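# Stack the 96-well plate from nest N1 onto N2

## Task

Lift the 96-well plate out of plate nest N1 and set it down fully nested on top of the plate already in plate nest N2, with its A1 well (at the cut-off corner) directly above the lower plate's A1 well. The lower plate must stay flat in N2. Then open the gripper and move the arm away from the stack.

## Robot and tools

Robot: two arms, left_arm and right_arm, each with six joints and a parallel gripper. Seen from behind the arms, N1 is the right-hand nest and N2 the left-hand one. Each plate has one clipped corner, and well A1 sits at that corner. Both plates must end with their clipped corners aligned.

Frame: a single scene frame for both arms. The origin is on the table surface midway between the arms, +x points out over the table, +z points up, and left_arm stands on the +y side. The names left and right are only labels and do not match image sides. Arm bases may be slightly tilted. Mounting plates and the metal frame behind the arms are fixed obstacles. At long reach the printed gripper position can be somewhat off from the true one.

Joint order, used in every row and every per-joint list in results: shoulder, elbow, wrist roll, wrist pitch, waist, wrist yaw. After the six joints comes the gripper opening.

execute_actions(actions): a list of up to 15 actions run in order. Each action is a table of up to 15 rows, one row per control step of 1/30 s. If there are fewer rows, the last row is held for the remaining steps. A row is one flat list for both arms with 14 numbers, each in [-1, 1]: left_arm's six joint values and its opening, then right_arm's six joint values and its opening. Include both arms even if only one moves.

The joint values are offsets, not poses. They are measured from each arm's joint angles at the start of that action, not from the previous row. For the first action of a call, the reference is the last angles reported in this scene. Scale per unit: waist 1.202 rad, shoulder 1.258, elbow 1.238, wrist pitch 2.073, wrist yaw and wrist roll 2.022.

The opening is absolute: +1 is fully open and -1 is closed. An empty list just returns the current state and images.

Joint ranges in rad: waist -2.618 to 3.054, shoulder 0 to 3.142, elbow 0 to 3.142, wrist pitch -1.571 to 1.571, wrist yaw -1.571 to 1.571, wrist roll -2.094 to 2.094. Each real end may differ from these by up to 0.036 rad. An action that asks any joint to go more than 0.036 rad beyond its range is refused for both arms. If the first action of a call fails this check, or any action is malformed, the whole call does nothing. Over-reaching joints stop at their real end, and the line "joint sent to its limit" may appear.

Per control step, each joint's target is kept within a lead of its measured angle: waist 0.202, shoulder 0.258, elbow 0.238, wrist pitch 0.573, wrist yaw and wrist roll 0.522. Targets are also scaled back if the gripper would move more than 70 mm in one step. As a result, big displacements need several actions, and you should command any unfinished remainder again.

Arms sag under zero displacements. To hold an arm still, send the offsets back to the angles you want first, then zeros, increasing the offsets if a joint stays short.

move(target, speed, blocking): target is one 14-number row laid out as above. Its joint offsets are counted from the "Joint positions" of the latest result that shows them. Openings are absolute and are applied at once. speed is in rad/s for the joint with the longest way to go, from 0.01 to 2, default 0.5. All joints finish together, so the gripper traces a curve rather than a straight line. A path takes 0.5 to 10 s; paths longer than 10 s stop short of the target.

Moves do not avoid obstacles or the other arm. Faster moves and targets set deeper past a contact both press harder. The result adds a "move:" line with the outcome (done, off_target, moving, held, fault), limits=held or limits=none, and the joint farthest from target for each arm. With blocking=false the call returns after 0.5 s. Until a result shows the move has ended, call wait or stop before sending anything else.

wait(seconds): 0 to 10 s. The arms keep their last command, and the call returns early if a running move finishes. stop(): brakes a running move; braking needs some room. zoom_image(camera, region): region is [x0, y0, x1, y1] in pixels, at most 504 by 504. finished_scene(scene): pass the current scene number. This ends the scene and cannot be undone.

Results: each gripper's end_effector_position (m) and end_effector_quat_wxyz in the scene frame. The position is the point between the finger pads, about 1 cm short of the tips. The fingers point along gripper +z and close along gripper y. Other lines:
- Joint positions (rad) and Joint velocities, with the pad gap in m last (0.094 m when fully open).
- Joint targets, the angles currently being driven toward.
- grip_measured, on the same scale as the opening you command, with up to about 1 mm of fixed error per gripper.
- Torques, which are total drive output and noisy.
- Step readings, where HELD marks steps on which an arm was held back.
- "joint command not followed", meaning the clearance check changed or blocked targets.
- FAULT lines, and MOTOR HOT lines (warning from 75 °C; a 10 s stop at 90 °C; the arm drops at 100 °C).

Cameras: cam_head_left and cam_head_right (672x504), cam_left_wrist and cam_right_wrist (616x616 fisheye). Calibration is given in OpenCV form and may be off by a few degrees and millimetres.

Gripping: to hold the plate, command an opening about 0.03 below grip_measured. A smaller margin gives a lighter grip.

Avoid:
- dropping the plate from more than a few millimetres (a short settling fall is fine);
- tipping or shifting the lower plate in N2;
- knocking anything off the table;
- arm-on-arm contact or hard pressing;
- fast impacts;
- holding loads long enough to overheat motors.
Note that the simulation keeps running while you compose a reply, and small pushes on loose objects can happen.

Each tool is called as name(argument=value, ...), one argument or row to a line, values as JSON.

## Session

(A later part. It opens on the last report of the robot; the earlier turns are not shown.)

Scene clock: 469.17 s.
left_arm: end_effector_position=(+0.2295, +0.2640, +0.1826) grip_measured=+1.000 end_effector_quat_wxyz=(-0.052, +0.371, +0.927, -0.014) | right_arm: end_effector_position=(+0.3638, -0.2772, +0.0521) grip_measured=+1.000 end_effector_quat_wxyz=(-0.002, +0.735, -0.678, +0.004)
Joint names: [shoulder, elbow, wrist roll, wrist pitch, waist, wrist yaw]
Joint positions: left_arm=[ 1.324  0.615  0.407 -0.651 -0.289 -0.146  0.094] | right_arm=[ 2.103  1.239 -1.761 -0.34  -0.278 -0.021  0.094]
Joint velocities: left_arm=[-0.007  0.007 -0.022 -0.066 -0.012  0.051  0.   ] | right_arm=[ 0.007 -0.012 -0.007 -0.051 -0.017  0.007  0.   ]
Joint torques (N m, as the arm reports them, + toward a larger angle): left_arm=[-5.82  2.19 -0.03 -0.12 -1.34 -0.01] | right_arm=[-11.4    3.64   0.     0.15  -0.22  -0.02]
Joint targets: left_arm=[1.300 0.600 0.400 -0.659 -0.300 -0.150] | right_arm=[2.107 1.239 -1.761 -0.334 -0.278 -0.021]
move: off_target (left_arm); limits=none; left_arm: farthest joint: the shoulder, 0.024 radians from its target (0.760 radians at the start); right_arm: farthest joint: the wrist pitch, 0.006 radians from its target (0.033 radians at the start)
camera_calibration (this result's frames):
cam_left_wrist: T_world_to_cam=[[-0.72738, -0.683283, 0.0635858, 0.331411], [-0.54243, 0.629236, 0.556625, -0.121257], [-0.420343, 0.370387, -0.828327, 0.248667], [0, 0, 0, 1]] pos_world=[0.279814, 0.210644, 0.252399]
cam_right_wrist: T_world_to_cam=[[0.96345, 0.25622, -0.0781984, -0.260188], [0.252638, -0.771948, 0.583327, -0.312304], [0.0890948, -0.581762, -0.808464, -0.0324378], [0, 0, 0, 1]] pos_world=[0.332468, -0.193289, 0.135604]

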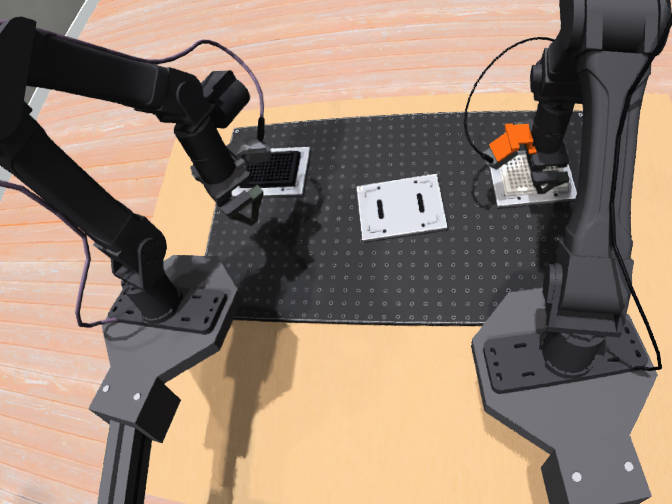

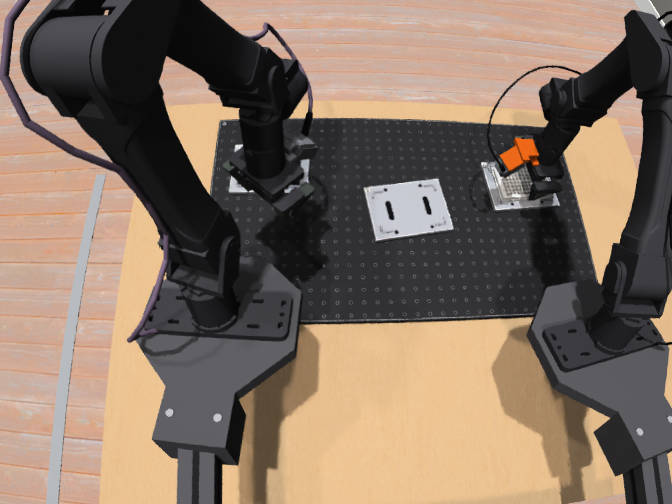

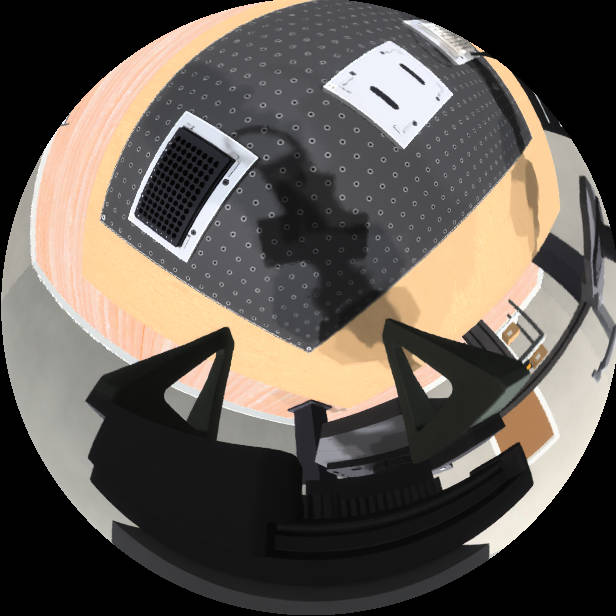

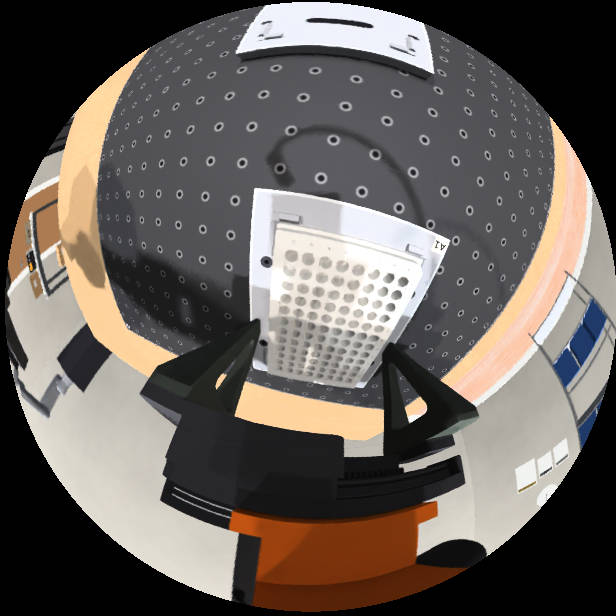

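zoom_image(
  camera="cam_right_wrist",
  region=[220, 210, 460, 420],
)

zoom_image(
  camera="cam_head_left",
  region=[480, 120, 590, 220],
)

Region (220, 210, 460, 420) of cam_right_wrist's 616x616 image, scaled by 2.100, with more detail than that image has; it fills the top 441 rows of this view, and the rest is white.

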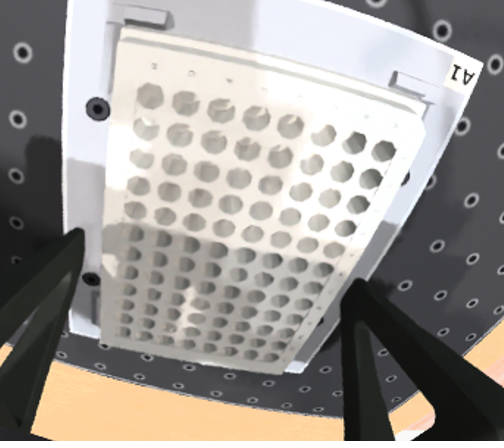

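Region (480, 120, 590, 220) of cam_head_left's 672x504 image, scaled by 4.582, with more detail than that image has; it fills the top 458 rows of this view, and the rest is white.

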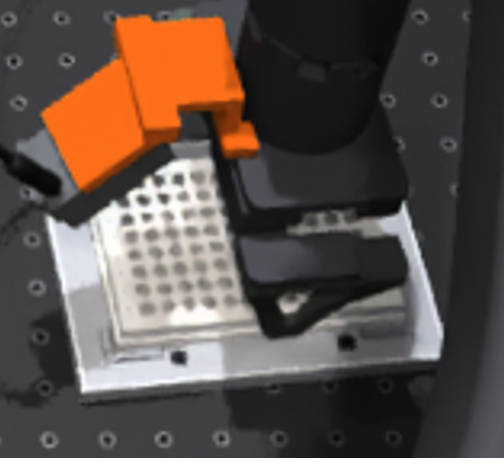

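move(
  target=[0, 0, 0, 0, 0, 0, 1, 0.0087, 0.0, 0.0, 0.0063, 0.0, 0.0, 1],
  speed=0.05,
)

execute_actions(
  actions=[
    [[0,0,0,0,0,0,1, 0,0,0,0,0,0,0.72]],
    [[0,0,0,0,0,0,1, 0,0,0,0,0,0,0.72]],
  ],
)

Scene clock: 486.67 s.
left_arm: end_effector_position=(+0.2295, +0.2640, +0.1826) grip_measured=+1.000 end_effector_quat_wxyz=(-0.052, +0.371, +0.927, -0.014) | right_arm: end_effector_position=(+0.3630, -0.2772, +0.0491) grip_measured=+1.000 end_effector_quat_wxyz=(-0.001, +0.735, -0.678, +0.003)
Joint names: [shoulder, elbow, wrist roll, wrist pitch, waist, wrist yaw]
Joint positions: left_arm=[ 1.324  0.615  0.407 -0.651 -0.289 -0.146  0.094] | right_arm=[ 2.112  1.239 -1.761 -0.333 -0.278 -0.021  0.094]
Joint velocities: left_arm=[ 0.002 -0.017 -0.022 -0.022 -0.012  0.051  0.   ] | right_arm=[ 0.007 -0.012 -0.066 -0.066 -0.007  0.037  0.   ]
Joint torques (N m, as the arm reports them, + toward a larger angle): left_arm=[-4.21  3.17  0.01 -0.05 -0.58  0.02] | right_arm=[-11.5    3.49   0.02   0.12  -0.18  -0.03]
Joint targets: left_arm=[1.324 0.615 0.407 -0.651 -0.289 -0.146] | right_arm=[2.114 1.239 -1.761 -0.327 -0.278 -0.021]
move: done; limits=none; left_arm: farthest joint: the waist, 0.000 radians from its target (0.000 radians at the start); right_arm: farthest joint: the wrist pitch, 0.006 radians from its target (0.013 radians at the start)
camera_calibration (this result's frames):
cam_left_wrist: T_world_to_cam=[[-0.727121, -0.683561, 0.0635545, 0.331431], [-0.542672, 0.629008, 0.556648, -0.121145], [-0.420479, 0.370261, -0.828314, 0.248729], [0, 0, 0, 1]] pos_world=[0.279834, 0.21066, 0.252397]
cam_right_wrist: T_world_to_cam=[[0.963311, 0.256195, -0.0799704, -0.259462], [0.253709, -0.772082, 0.582685, -0.310689], [0.0875372, -0.581596, -0.808754, -0.0341684], [0, 0, 0, 1]] pos_world=[0.331758, -0.193277, 0.132651]

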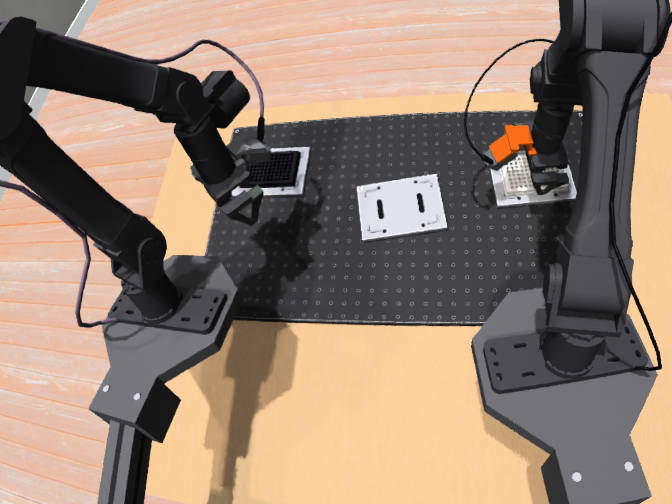

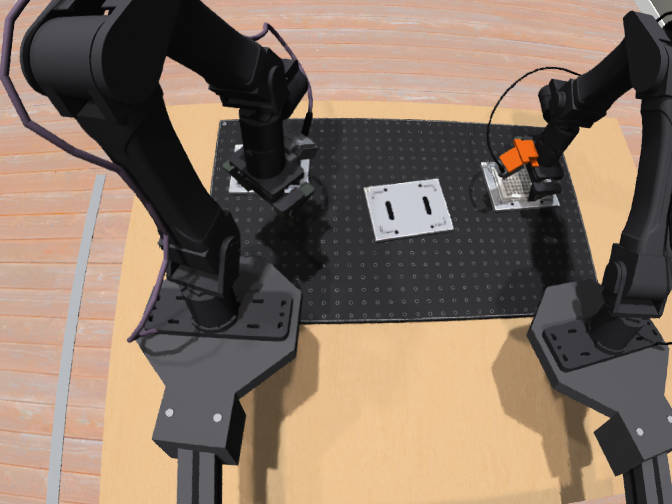

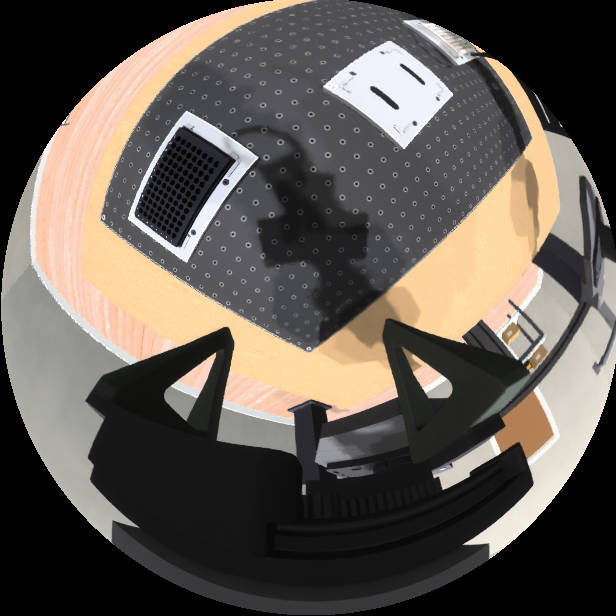

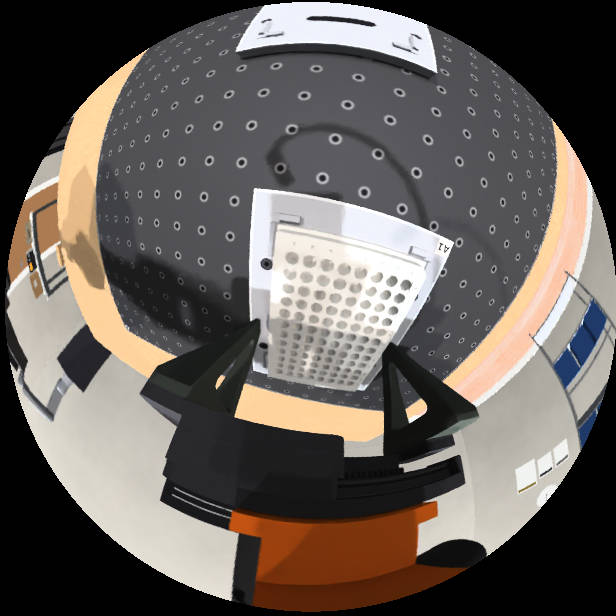

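Scene clock: 487.67 s.
left_arm: end_effector_position=(+0.2295, +0.2640, +0.1826) grip_measured=+1.000 end_effector_quat_wxyz=(-0.052, +0.371, +0.927, -0.014) | right_arm: end_effector_position=(+0.3645, -0.2773, +0.0491) grip_measured=+0.729 end_effector_quat_wxyz=(-0.003, +0.735, -0.678, +0.006)
Joint names: [shoulder, elbow, wrist roll, wrist pitch, waist, wrist yaw]
Joint positions: left_arm=[ 1.324  0.615  0.407 -0.651 -0.289 -0.146  0.094] | right_arm=[ 2.112  1.239 -1.761 -0.327 -0.278 -0.021  0.081]
Joint velocities: left_arm=[-0.002  0.027  0.007 -0.066 -0.007  0.081  0.   ] | right_arm=[ 0.002 -0.007  0.051  0.022 -0.012  0.037 -0.001]
Joint torques (N m, as the arm reports them, + toward a larger angle): left_arm=[-4.2   3.17  0.   -0.05 -0.59  0.02] | right_arm=[-11.73   3.63   0.02   0.1   -0.22  -0.03]
Joint targets: left_arm=[1.324 0.615 0.407 -0.651 -0.289 -0.146] | right_arm=[2.112 1.239 -1.761 -0.327 -0.278 -0.021]
Step readings (joint positions; steps 1 to 15: 1st action; 16 to 30: 2nd action):
0: left_arm=[1.324 0.615 0.407 -0.651 -0.289 -0.146] | right_arm=[2.112 1.239 -1.761 -0.333 -0.278 -0.021]
1: left_arm=[1.324 0.615 0.407 -0.651 -0.289 -0.146] | right_arm=[2.112 1.239 -1.761 -0.333 -0.278 -0.021]
2: left_arm=[1.324 0.615 0.407 -0.651 -0.289 -0.146] | right_arm=[2.112 1.239 -1.761 -0.331 -0.278 -0.021]
4: left_arm=[1.324 0.615 0.407 -0.651 -0.289 -0.146] | right_arm=[2.112 1.239 -1.761 -0.327 -0.278 -0.021]
8: left_arm=[1.324 0.615 0.407 -0.651 -0.289 -0.146] | right_arm=[2.112 1.239 -1.761 -0.327 -0.278 -0.021]
15: left_arm=[1.324 0.615 0.407 -0.651 -0.289 -0.146] | right_arm=[2.112 1.239 -1.761 -0.327 -0.278 -0.021]
16: left_arm=[1.324 0.615 0.407 -0.651 -0.289 -0.146] | right_arm=[2.112 1.239 -1.761 -0.327 -0.278 -0.021]
17: left_arm=[1.324 0.615 0.407 -0.651 -0.289 -0.146] | right_arm=[2.112 1.239 -1.761 -0.327 -0.278 -0.021]
19: left_arm=[1.324 0.615 0.407 -0.651 -0.289 -0.146] | right_arm=[2.112 1.239 -1.761 -0.327 -0.278 -0.021]
23: left_arm=[1.324 0.615 0.407 -0.651 -0.289 -0.146] | right_arm=[2.112 1.239 -1.761 -0.327 -0.278 -0.021]
30: Joint positions above
camera_calibration (this result's frames):
cam_left_wrist: T_world_to_cam=[[-0.727121, -0.683561, 0.0635545, 0.331431], [-0.542672, 0.629008, 0.556648, -0.121145], [-0.420479, 0.370261, -0.828314, 0.248729], [0, 0, 0, 1]] pos_world=[0.279834, 0.21066, 0.252397]
cam_right_wrist: T_world_to_cam=[[0.963744, 0.256276, -0.0742991, -0.261284], [0.250275, -0.771654, 0.584732, -0.309939], [0.0925195, -0.582128, -0.807817, -0.0363957], [0, 0, 0, 1]] pos_world=[0.332749, -0.193392, 0.132417]

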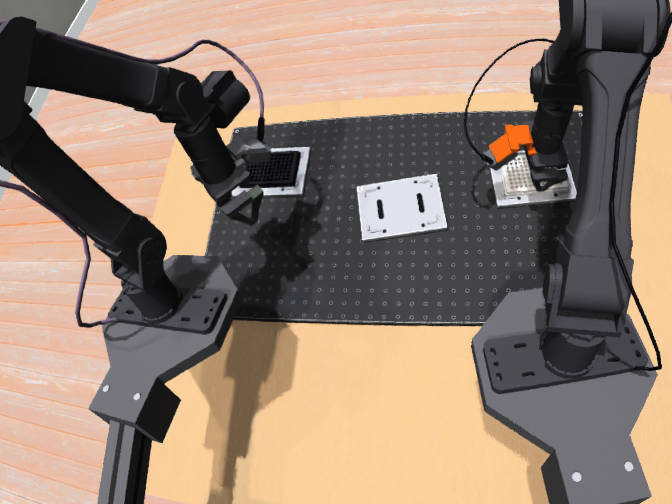

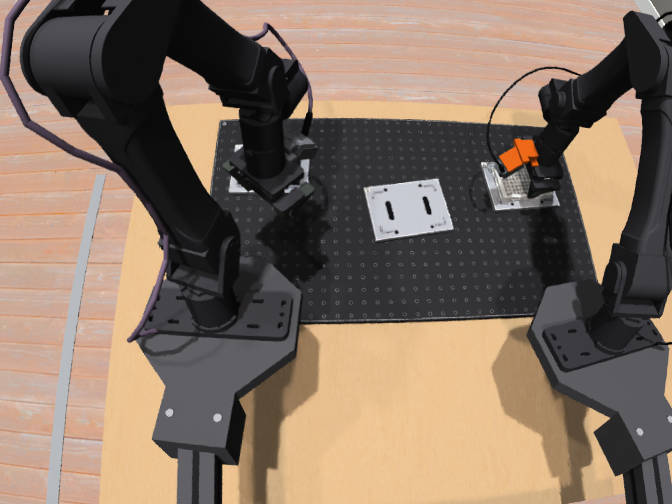

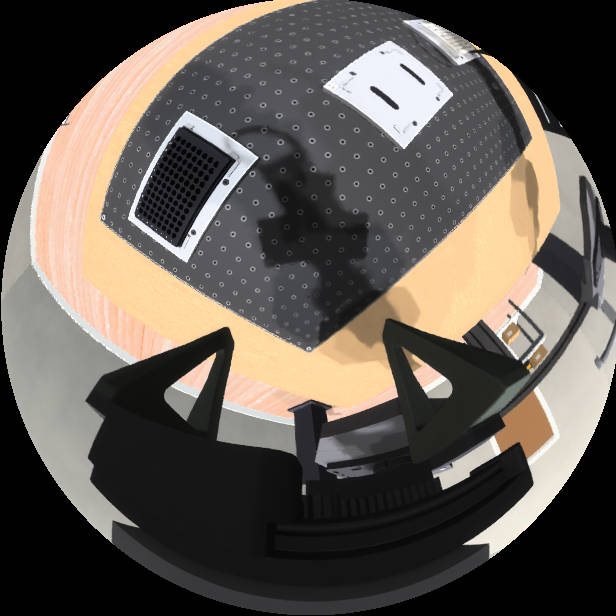

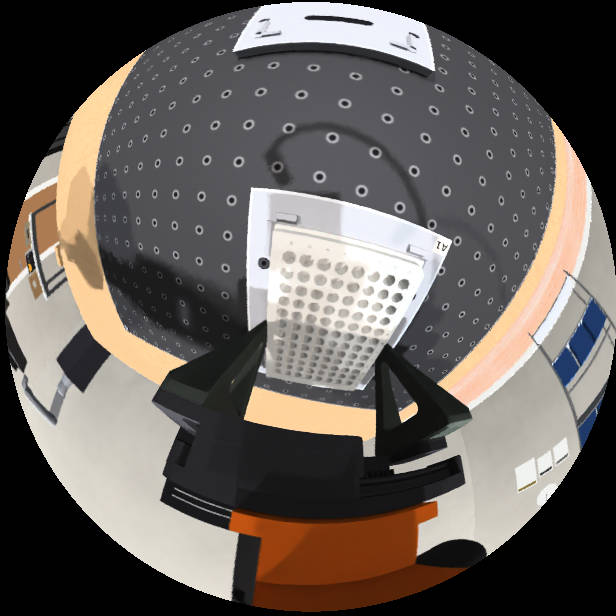

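execute_actions(
  actions=[
    [[0,0,0,0,0,0,1, 0,0,0,0,0,0,0.69]],
  ],
)

zoom_image(
  camera="cam_right_wrist",
  region=[220, 210, 460, 420],
)

Scene clock: 490.17 s.
left_arm: end_effector_position=(+0.2295, +0.2640, +0.1826) grip_measured=+1.000 end_effector_quat_wxyz=(-0.052, +0.371, +0.927, -0.014) | right_arm: end_effector_position=(+0.3645, -0.2773, +0.0491) grip_measured=+0.706 end_effector_quat_wxyz=(-0.003, +0.735, -0.678, +0.006)
Joint names: [shoulder, elbow, wrist roll, wrist pitch, waist, wrist yaw]
Joint positions: left_arm=[ 1.324  0.615  0.407 -0.651 -0.289 -0.146  0.094] | right_arm=[ 2.112  1.239 -1.761 -0.327 -0.278 -0.021  0.08 ]
Joint velocities: left_arm=[ 0.032 -0.007  0.007 -0.037 -0.012 -0.051  0.   ] | right_arm=[ 0.002 -0.002 -0.037 -0.022  0.002  0.007 -0.   ]
Joint torques (N m, as the arm reports them, + toward a larger angle): left_arm=[-4.2   3.18  0.   -0.05 -0.58  0.02] | right_arm=[-11.72   3.61   0.02   0.1   -0.2   -0.03]
Joint targets: left_arm=[1.324 0.615 0.407 -0.651 -0.289 -0.146] | right_arm=[2.112 1.239 -1.761 -0.327 -0.278 -0.021]
Step readings (joint positions):
0: left_arm=[1.324 0.615 0.407 -0.651 -0.289 -0.146] | right_arm=[2.112 1.239 -1.761 -0.327 -0.278 -0.021]
1: left_arm=[1.324 0.615 0.407 -0.651 -0.289 -0.146] | right_arm=[2.112 1.239 -1.761 -0.327 -0.278 -0.021]
2: left_arm=[1.324 0.615 0.407 -0.651 -0.289 -0.146] | right_arm=[2.112 1.239 -1.761 -0.327 -0.278 -0.021]
4: left_arm=[1.324 0.615 0.407 -0.651 -0.289 -0.146] | right_arm=[2.112 1.239 -1.761 -0.327 -0.278 -0.021]
8: left_arm=[1.324 0.615 0.407 -0.651 -0.289 -0.146] | right_arm=[2.112 1.239 -1.761 -0.327 -0.278 -0.021]
15: Joint positions above
camera_calibration (this result's frames):
cam_left_wrist: T_world_to_cam=[[-0.727121, -0.683561, 0.0635545, 0.331431], [-0.542672, 0.629008, 0.556648, -0.121145], [-0.420479, 0.370261, -0.828314, 0.248729], [0, 0, 0, 1]] pos_world=[0.279834, 0.21066, 0.252397]
cam_right_wrist: T_world_to_cam=[[0.963744, 0.256276, -0.0742991, -0.261284], [0.250275, -0.771654, 0.584732, -0.309939], [0.0925195, -0.582128, -0.807817, -0.0363957], [0, 0, 0, 1]] pos_world=[0.332749, -0.193392, 0.132417]

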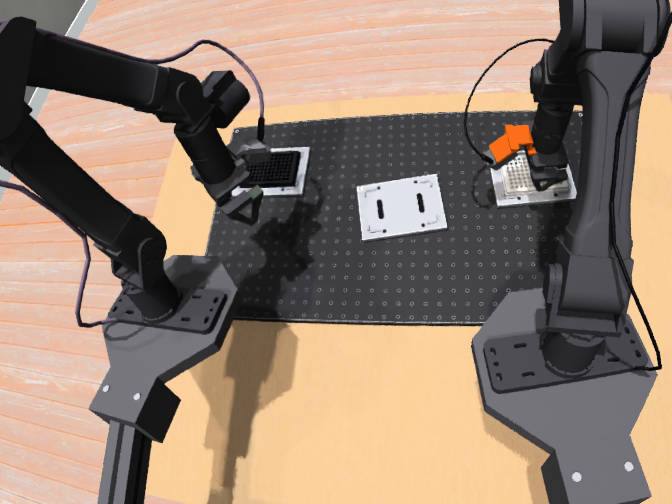

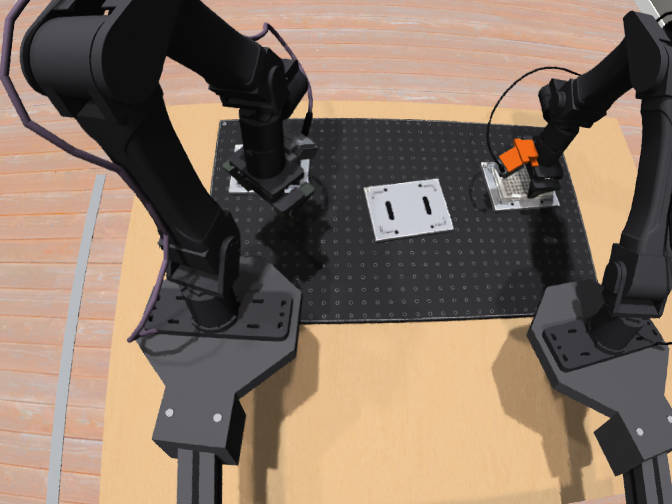

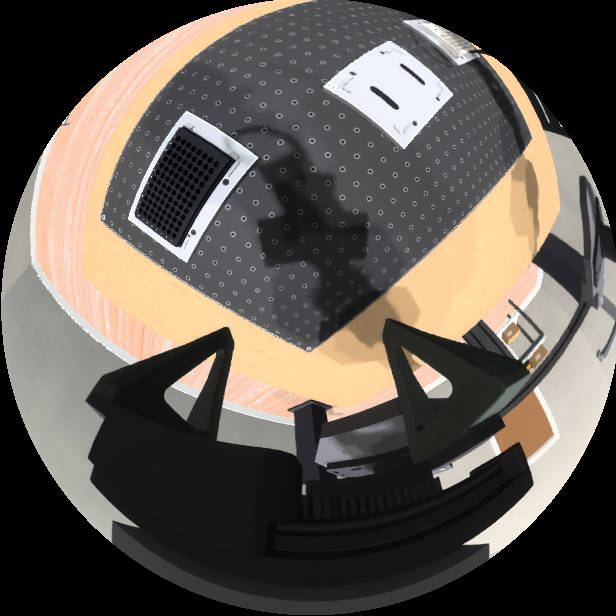

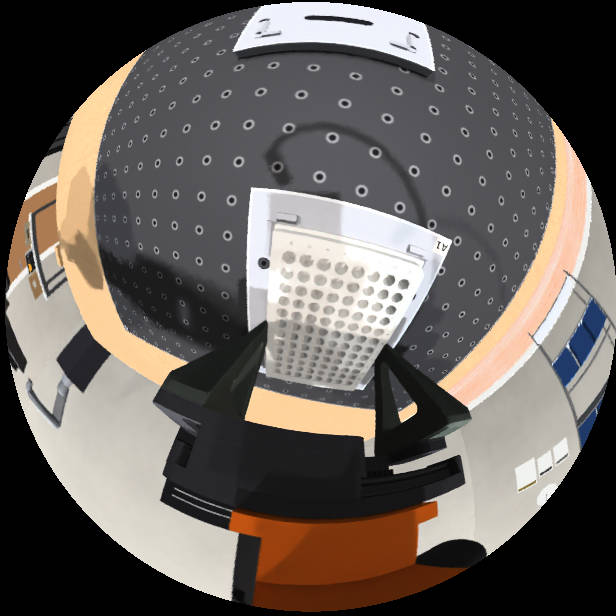

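Region (220, 210, 460, 420) of cam_right_wrist's 616x616 image, scaled by 2.100, with more detail than that image has; it fills the top 441 rows of this view, and the rest is white.

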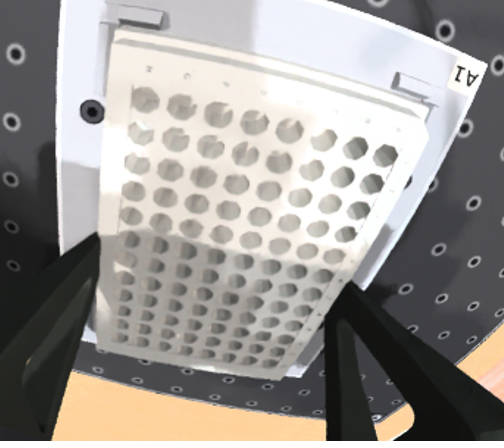

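execute_actions(
  actions=[
    [[0,0,0,0,0,0,1, 0,0,0,0,0,0,0.67]],
  ],
)

Scene clock: 493.63 s.
left_arm: end_effector_position=(+0.2295, +0.2640, +0.1826) grip_measured=+1.000 end_effector_quat_wxyz=(-0.052, +0.371, +0.927, -0.014) | right_arm: end_effector_position=(+0.3645, -0.2773, +0.0491) grip_measured=+0.695 end_effector_quat_wxyz=(-0.003, +0.735, -0.678, +0.006)
Joint names: [shoulder, elbow, wrist roll, wrist pitch, waist, wrist yaw]
Joint positions: left_arm=[ 1.324  0.615  0.407 -0.651 -0.289 -0.146  0.094] | right_arm=[ 2.112  1.239 -1.761 -0.327 -0.278 -0.021  0.08 ]
Joint velocities: left_arm=[ 0.002  0.012 -0.081 -0.007 -0.012 -0.007  0.   ] | right_arm=[-0.002 -0.012 -0.022  0.022 -0.007  0.066 -0.001]
Joint torques (N m, as the arm reports them, + toward a larger angle): left_arm=[-4.21  3.17  0.   -0.05 -0.59  0.02] | right_arm=[-11.71   3.61   0.01   0.11  -0.18  -0.03]
Joint targets: left_arm=[1.324 0.615 0.407 -0.651 -0.289 -0.146] | right_arm=[2.112 1.239 -1.761 -0.327 -0.278 -0.021]
Step readings (joint positions):
0: left_arm=[1.324 0.615 0.407 -0.651 -0.289 -0.146] | right_arm=[2.112 1.239 -1.761 -0.327 -0.278 -0.021]
1: left_arm=[1.324 0.615 0.407 -0.651 -0.289 -0.146] | right_arm=[2.112 1.239 -1.761 -0.327 -0.278 -0.021]
2: left_arm=[1.324 0.615 0.407 -0.651 -0.289 -0.146] | right_arm=[2.112 1.239 -1.761 -0.327 -0.278 -0.021]
4: left_arm=[1.324 0.615 0.407 -0.651 -0.289 -0.146] | right_arm=[2.112 1.239 -1.761 -0.327 -0.278 -0.021]
8: left_arm=[1.324 0.615 0.407 -0.651 -0.289 -0.146] | right_arm=[2.112 1.239 -1.761 -0.327 -0.278 -0.021]
15: Joint positions above
camera_calibration (this result's frames):
cam_left_wrist: T_world_to_cam=[[-0.727121, -0.683561, 0.0635545, 0.331431], [-0.542672, 0.629008, 0.556648, -0.121145], [-0.420479, 0.370261, -0.828314, 0.248729], [0, 0, 0, 1]] pos_world=[0.279834, 0.21066, 0.252397]
cam_right_wrist: T_world_to_cam=[[0.963744, 0.256276, -0.0742991, -0.261284], [0.250275, -0.771654, 0.584732, -0.309939], [0.0925195, -0.582128, -0.807817, -0.0363957], [0, 0, 0, 1]] pos_world=[0.332749, -0.193392, 0.132417]

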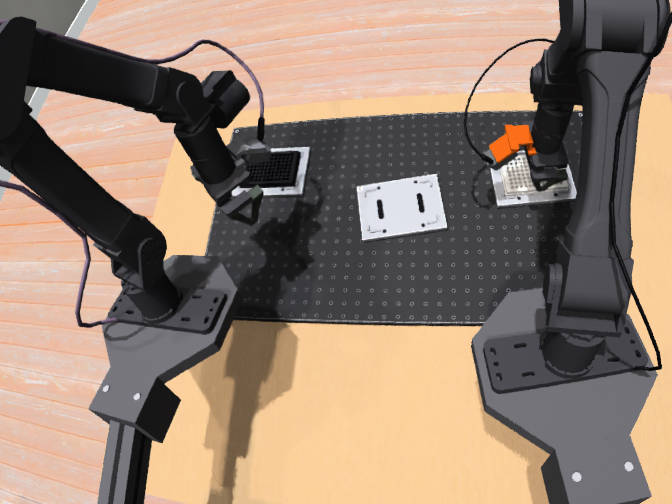

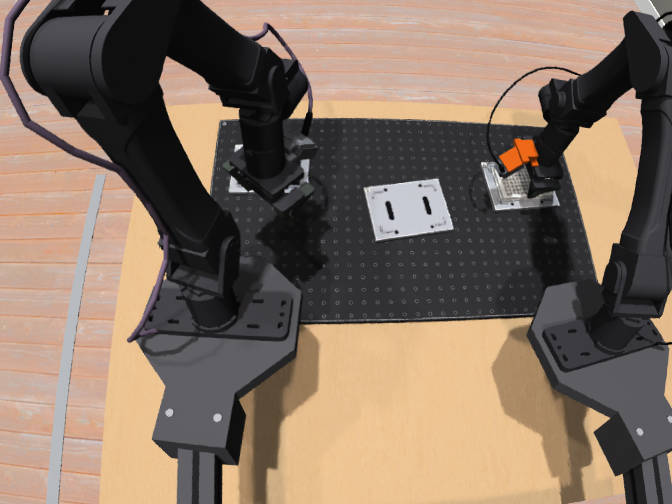

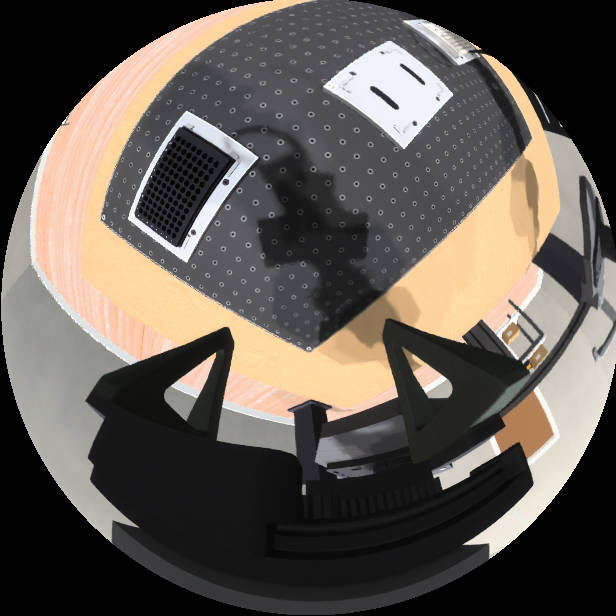

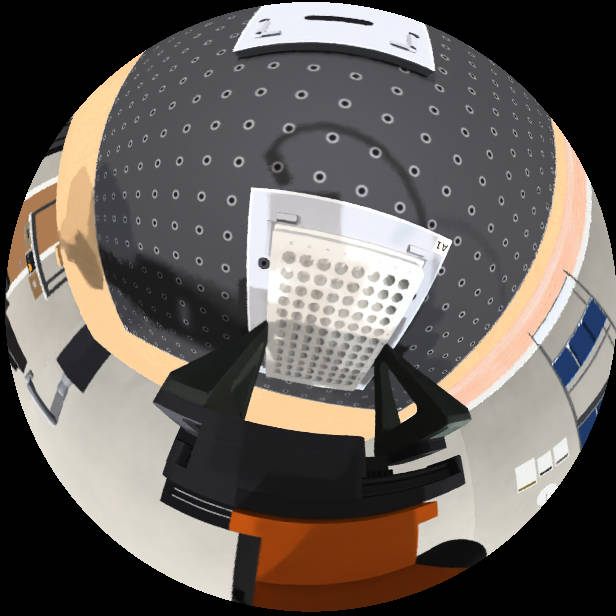

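move(
  target=[0, 0, 0, 0, 0, 0, 1, -0.1176, 0.0, 0.0, -0.0646, 0.0, 0.0, 0.66],
  speed=0.15,
)

Scene clock: 550.10 s.
left_arm: end_effector_position=(+0.2295, +0.2640, +0.1826) grip_measured=+1.000 end_effector_quat_wxyz=(-0.052, +0.371, +0.927, -0.014) | right_arm: end_effector_position=(+0.3706, -0.2770, +0.0923) grip_measured=+0.695 end_effector_quat_wxyz=(-0.007, +0.735, -0.678, +0.010)
Joint names: [shoulder, elbow, wrist roll, wrist pitch, waist, wrist yaw]
Joint positions: left_arm=[ 1.324  0.615  0.407 -0.651 -0.289 -0.146  0.094] | right_arm=[ 1.988  1.239 -1.761 -0.44  -0.278 -0.021  0.08 ]
Joint velocities: left_arm=[-0.012 -0.017 -0.022  0.051  0.002 -0.037  0.   ] | right_arm=[ 0.007 -0.002  0.007 -0.007  0.002 -0.007 -0.001]
Joint torques (N m, as the arm reports them, + toward a larger angle): left_arm=[-4.2   3.18  0.   -0.05 -0.59  0.02] | right_arm=[-13.73   4.23   0.01  -0.07  -0.21  -0.03]
Joint targets: left_arm=[1.324 0.615 0.407 -0.651 -0.289 -0.146] | right_arm=[1.964 1.239 -1.761 -0.461 -0.278 -0.021]
move: off_target (right_arm); limits=none; left_arm: farthest joint: the waist, 0.000 radians from its target (0.000 radians at the start); right_arm: farthest joint: the shoulder, 0.024 radians from its target (0.148 radians at the start)
camera_calibration (this result's frames):
cam_left_wrist: T_world_to_cam=[[-0.727121, -0.683561, 0.0635545, 0.331431], [-0.542672, 0.629008, 0.556648, -0.121145], [-0.420479, 0.370261, -0.828314, 0.248729], [0, 0, 0, 1]] pos_world=[0.279834, 0.21066, 0.252397]
cam_right_wrist: T_world_to_cam=[[0.964484, 0.256443, -0.0633042, -0.265298], [0.243587, -0.770824, 0.588639, -0.334144], [0.102156, -0.583153, -0.805913, -0.00593169], [0, 0, 0, 1]] pos_world=[0.337875, -0.192992, 0.175116]

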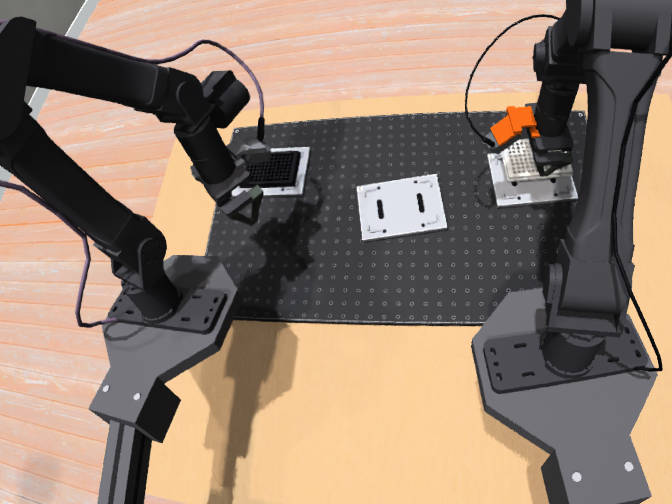

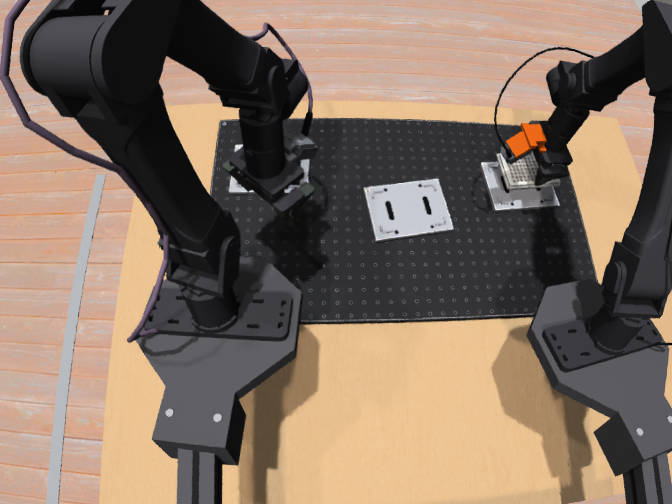

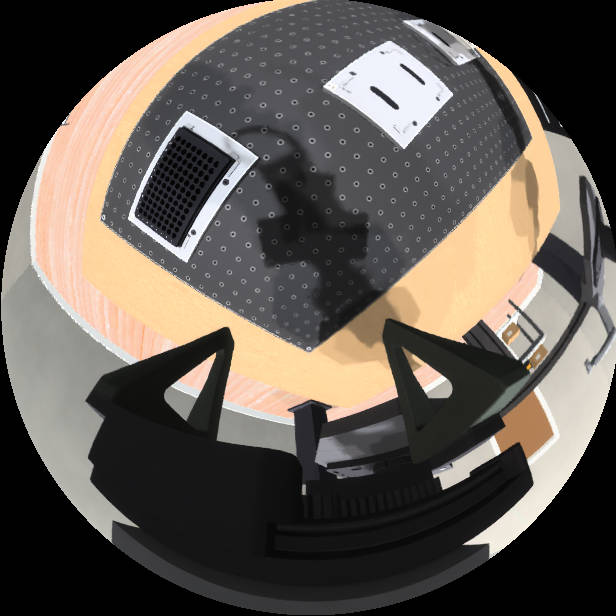

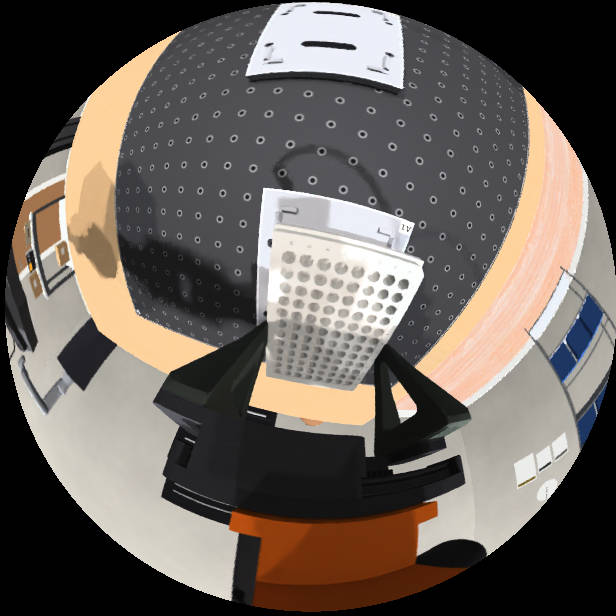

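move(
  target=[0, 0, 0, 0, 0, 0, 1, -0.0064, -0.3619, 0.5, 0.1322, 0.864, 0.1629, 0.66],
  speed=0.6,
)

Scene clock: 574.60 s.
left_arm: end_effector_position=(+0.2295, +0.2640, +0.1826) grip_measured=+1.000 end_effector_quat_wxyz=(-0.052, +0.371, +0.927, -0.014) | right_arm: end_effector_position=(+0.1563, -0.0042, +0.0864) grip_measured=+0.695 end_effector_quat_wxyz=(+0.001, -0.732, +0.682, -0.007)
Joint names: [shoulder, elbow, wrist roll, wrist pitch, waist, wrist yaw]
Joint positions: left_arm=[ 1.324  0.615  0.407 -0.651 -0.289 -0.146  0.094] | right_arm=[ 1.988  0.806 -0.755 -0.179  0.754  0.306  0.08 ]
Joint velocities: left_arm=[-0.032  0.002  0.022 -0.022  0.002  0.037  0.   ] | right_arm=[-0.012 -0.002  0.007  0.007 -0.002 -0.022  0.   ]
Joint torques (N m, as the arm reports them, + toward a larger angle): left_arm=[-4.2   3.17  0.   -0.05 -0.59  0.03] | right_arm=[-9.18  1.56  0.09  0.22  2.77 -0.03]
Joint targets: left_arm=[1.324 0.615 0.407 -0.651 -0.289 -0.146] | right_arm=[1.980 0.791 -0.750 -0.166 0.760 0.309]
move: done; limits=none; left_arm: farthest joint: the waist, 0.000 radians from its target (0.000 radians at the start); right_arm: farthest joint: the elbow, 0.016 radians from its target (0.448 radians at the start)
camera_calibration (this result's frames):
cam_left_wrist: T_world_to_cam=[[-0.727121, -0.683561, 0.0635545, 0.331431], [-0.542672, 0.629008, 0.556648, -0.121145], [-0.420479, 0.370261, -0.828314, 0.248729], [0, 0, 0, 1]] pos_world=[0.279834, 0.21066, 0.252397]
cam_right_wrist: T_world_to_cam=[[0.965877, 0.247271, -0.0770698, -0.127964], [0.244336, -0.771191, 0.587848, -0.0682083], [0.0859219, -0.586619, -0.805292, 0.172715], [0, 0, 0, 1]] pos_world=[0.125423, 0.0803579, 0.16932]

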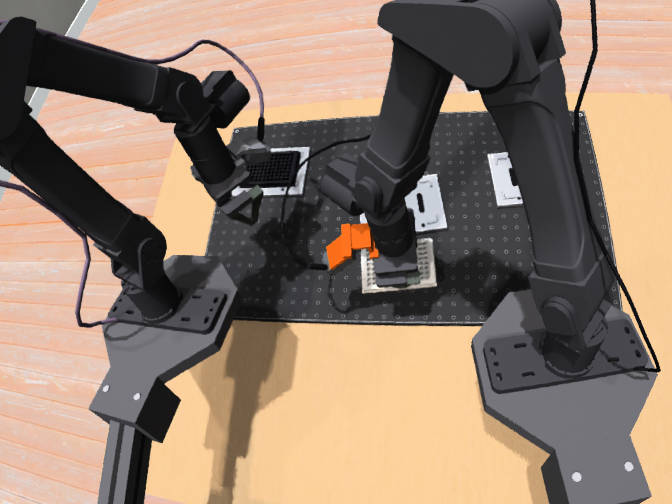

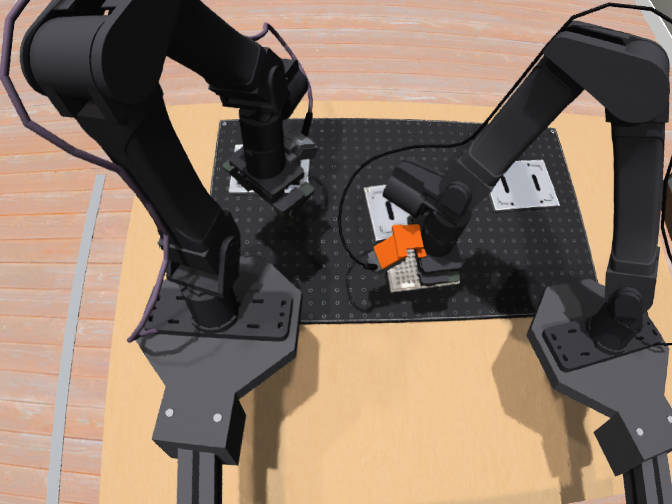

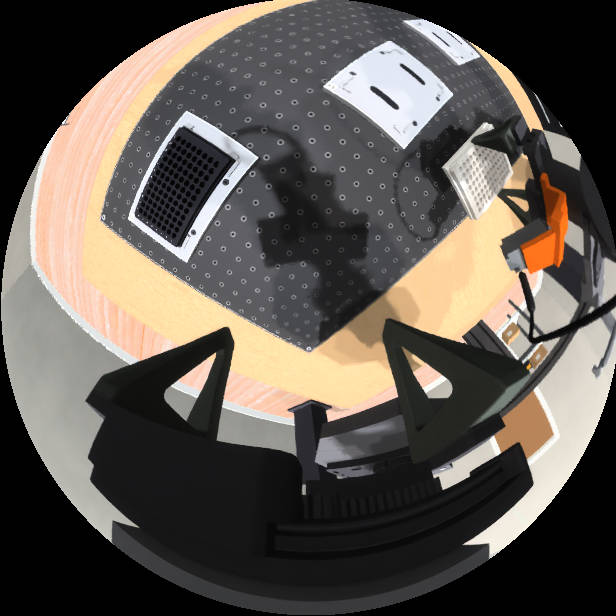

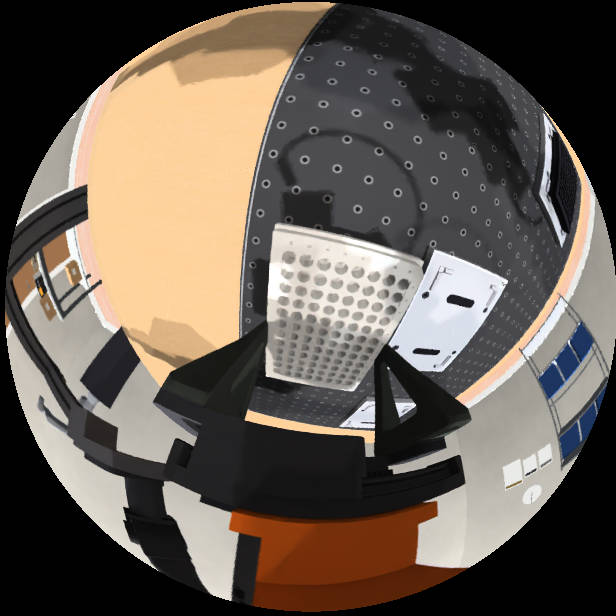

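move(
  target=[0, 0, 0, 0, 0, 0, 1, 0.1415, 0.0, -0.0257, 0.0943, -0.0428, -0.0158, 0.66],
  speed=0.2,
)

Scene clock: 605.70 s.
left_arm: end_effector_position=(+0.2295, +0.2640, +0.1826) grip_measured=+1.000 end_effector_quat_wxyz=(-0.052, +0.371, +0.927, -0.014) | right_arm: end_effector_position=(+0.1510, -0.0101, +0.0395) grip_measured=+0.695 end_effector_quat_wxyz=(-0.003, -0.731, +0.682, -0.003)
Joint names: [shoulder, elbow, wrist roll, wrist pitch, waist, wrist yaw]
Joint positions: left_arm=[ 1.324  0.615  0.407 -0.651 -0.289 -0.146  0.094] | right_arm=[ 2.163  0.806 -0.802  0.003  0.705  0.289  0.08 ]
Joint velocities: left_arm=[ 0.022 -0.017 -0.022 -0.007  0.002 -0.022  0.   ] | right_arm=[ 0.012 -0.002 -0.066 -0.081 -0.007 -0.022 -0.001]
Joint torques (N m, as the arm reports them, + toward a larger angle): left_arm=[-4.2   3.17  0.   -0.05 -0.58  0.02] | right_arm=[-8.52  1.74 -0.03  0.19  2.14 -0.2 ]
Joint targets: left_arm=[1.324 0.615 0.407 -0.651 -0.289 -0.146] | right_arm=[2.166 0.806 -0.807 0.016 0.703 0.274]
move: done; limits=none; left_arm: farthest joint: the waist, 0.000 radians from its target (0.000 radians at the start); right_arm: farthest joint: the wrist yaw, 0.015 radians from its target (0.032 radians at the start)
camera_calibration (this result's frames):
cam_left_wrist: T_world_to_cam=[[-0.727121, -0.683561, 0.0635545, 0.331431], [-0.542672, 0.629008, 0.556648, -0.121145], [-0.420479, 0.370261, -0.828314, 0.248729], [0, 0, 0, 1]] pos_world=[0.279834, 0.21066, 0.252397]
cam_right_wrist: T_world_to_cam=[[0.965411, 0.245692, -0.0872709, -0.124552], [0.249185, -0.770933, 0.586147, -0.0445907], [0.0767319, -0.58762, -0.805491, 0.133366], [0, 0, 0, 1]] pos_world=[0.121122, 0.0745938, 0.122692]

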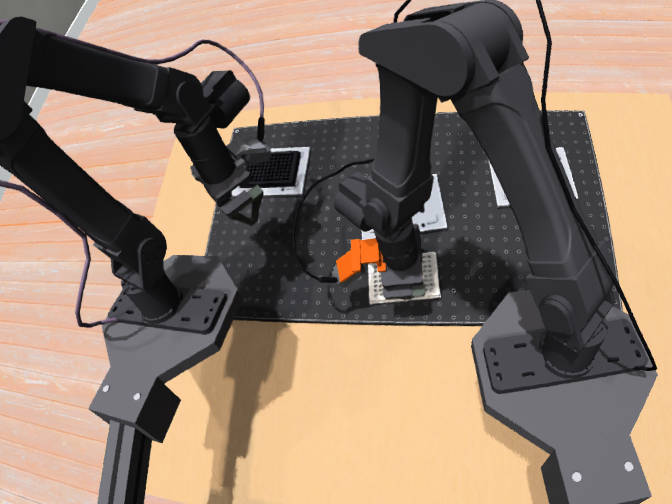

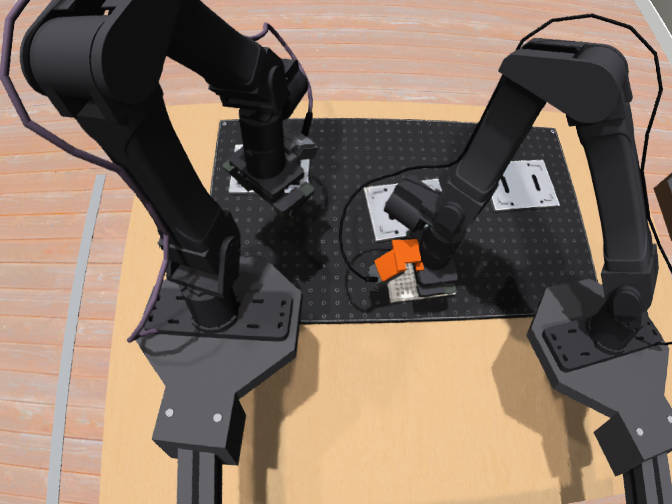

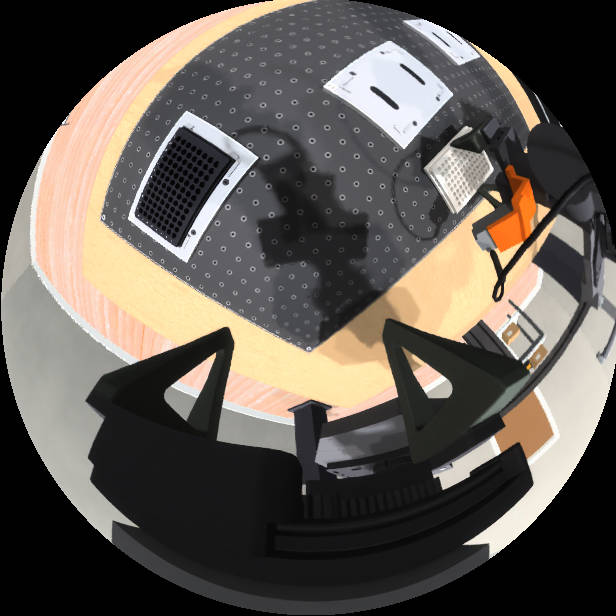

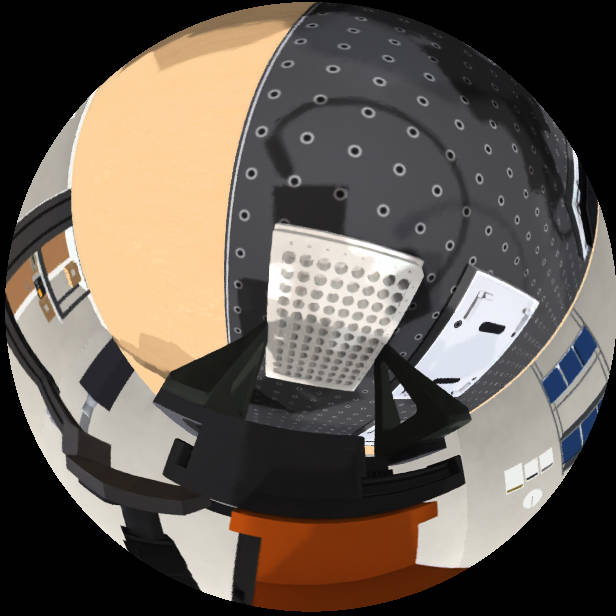

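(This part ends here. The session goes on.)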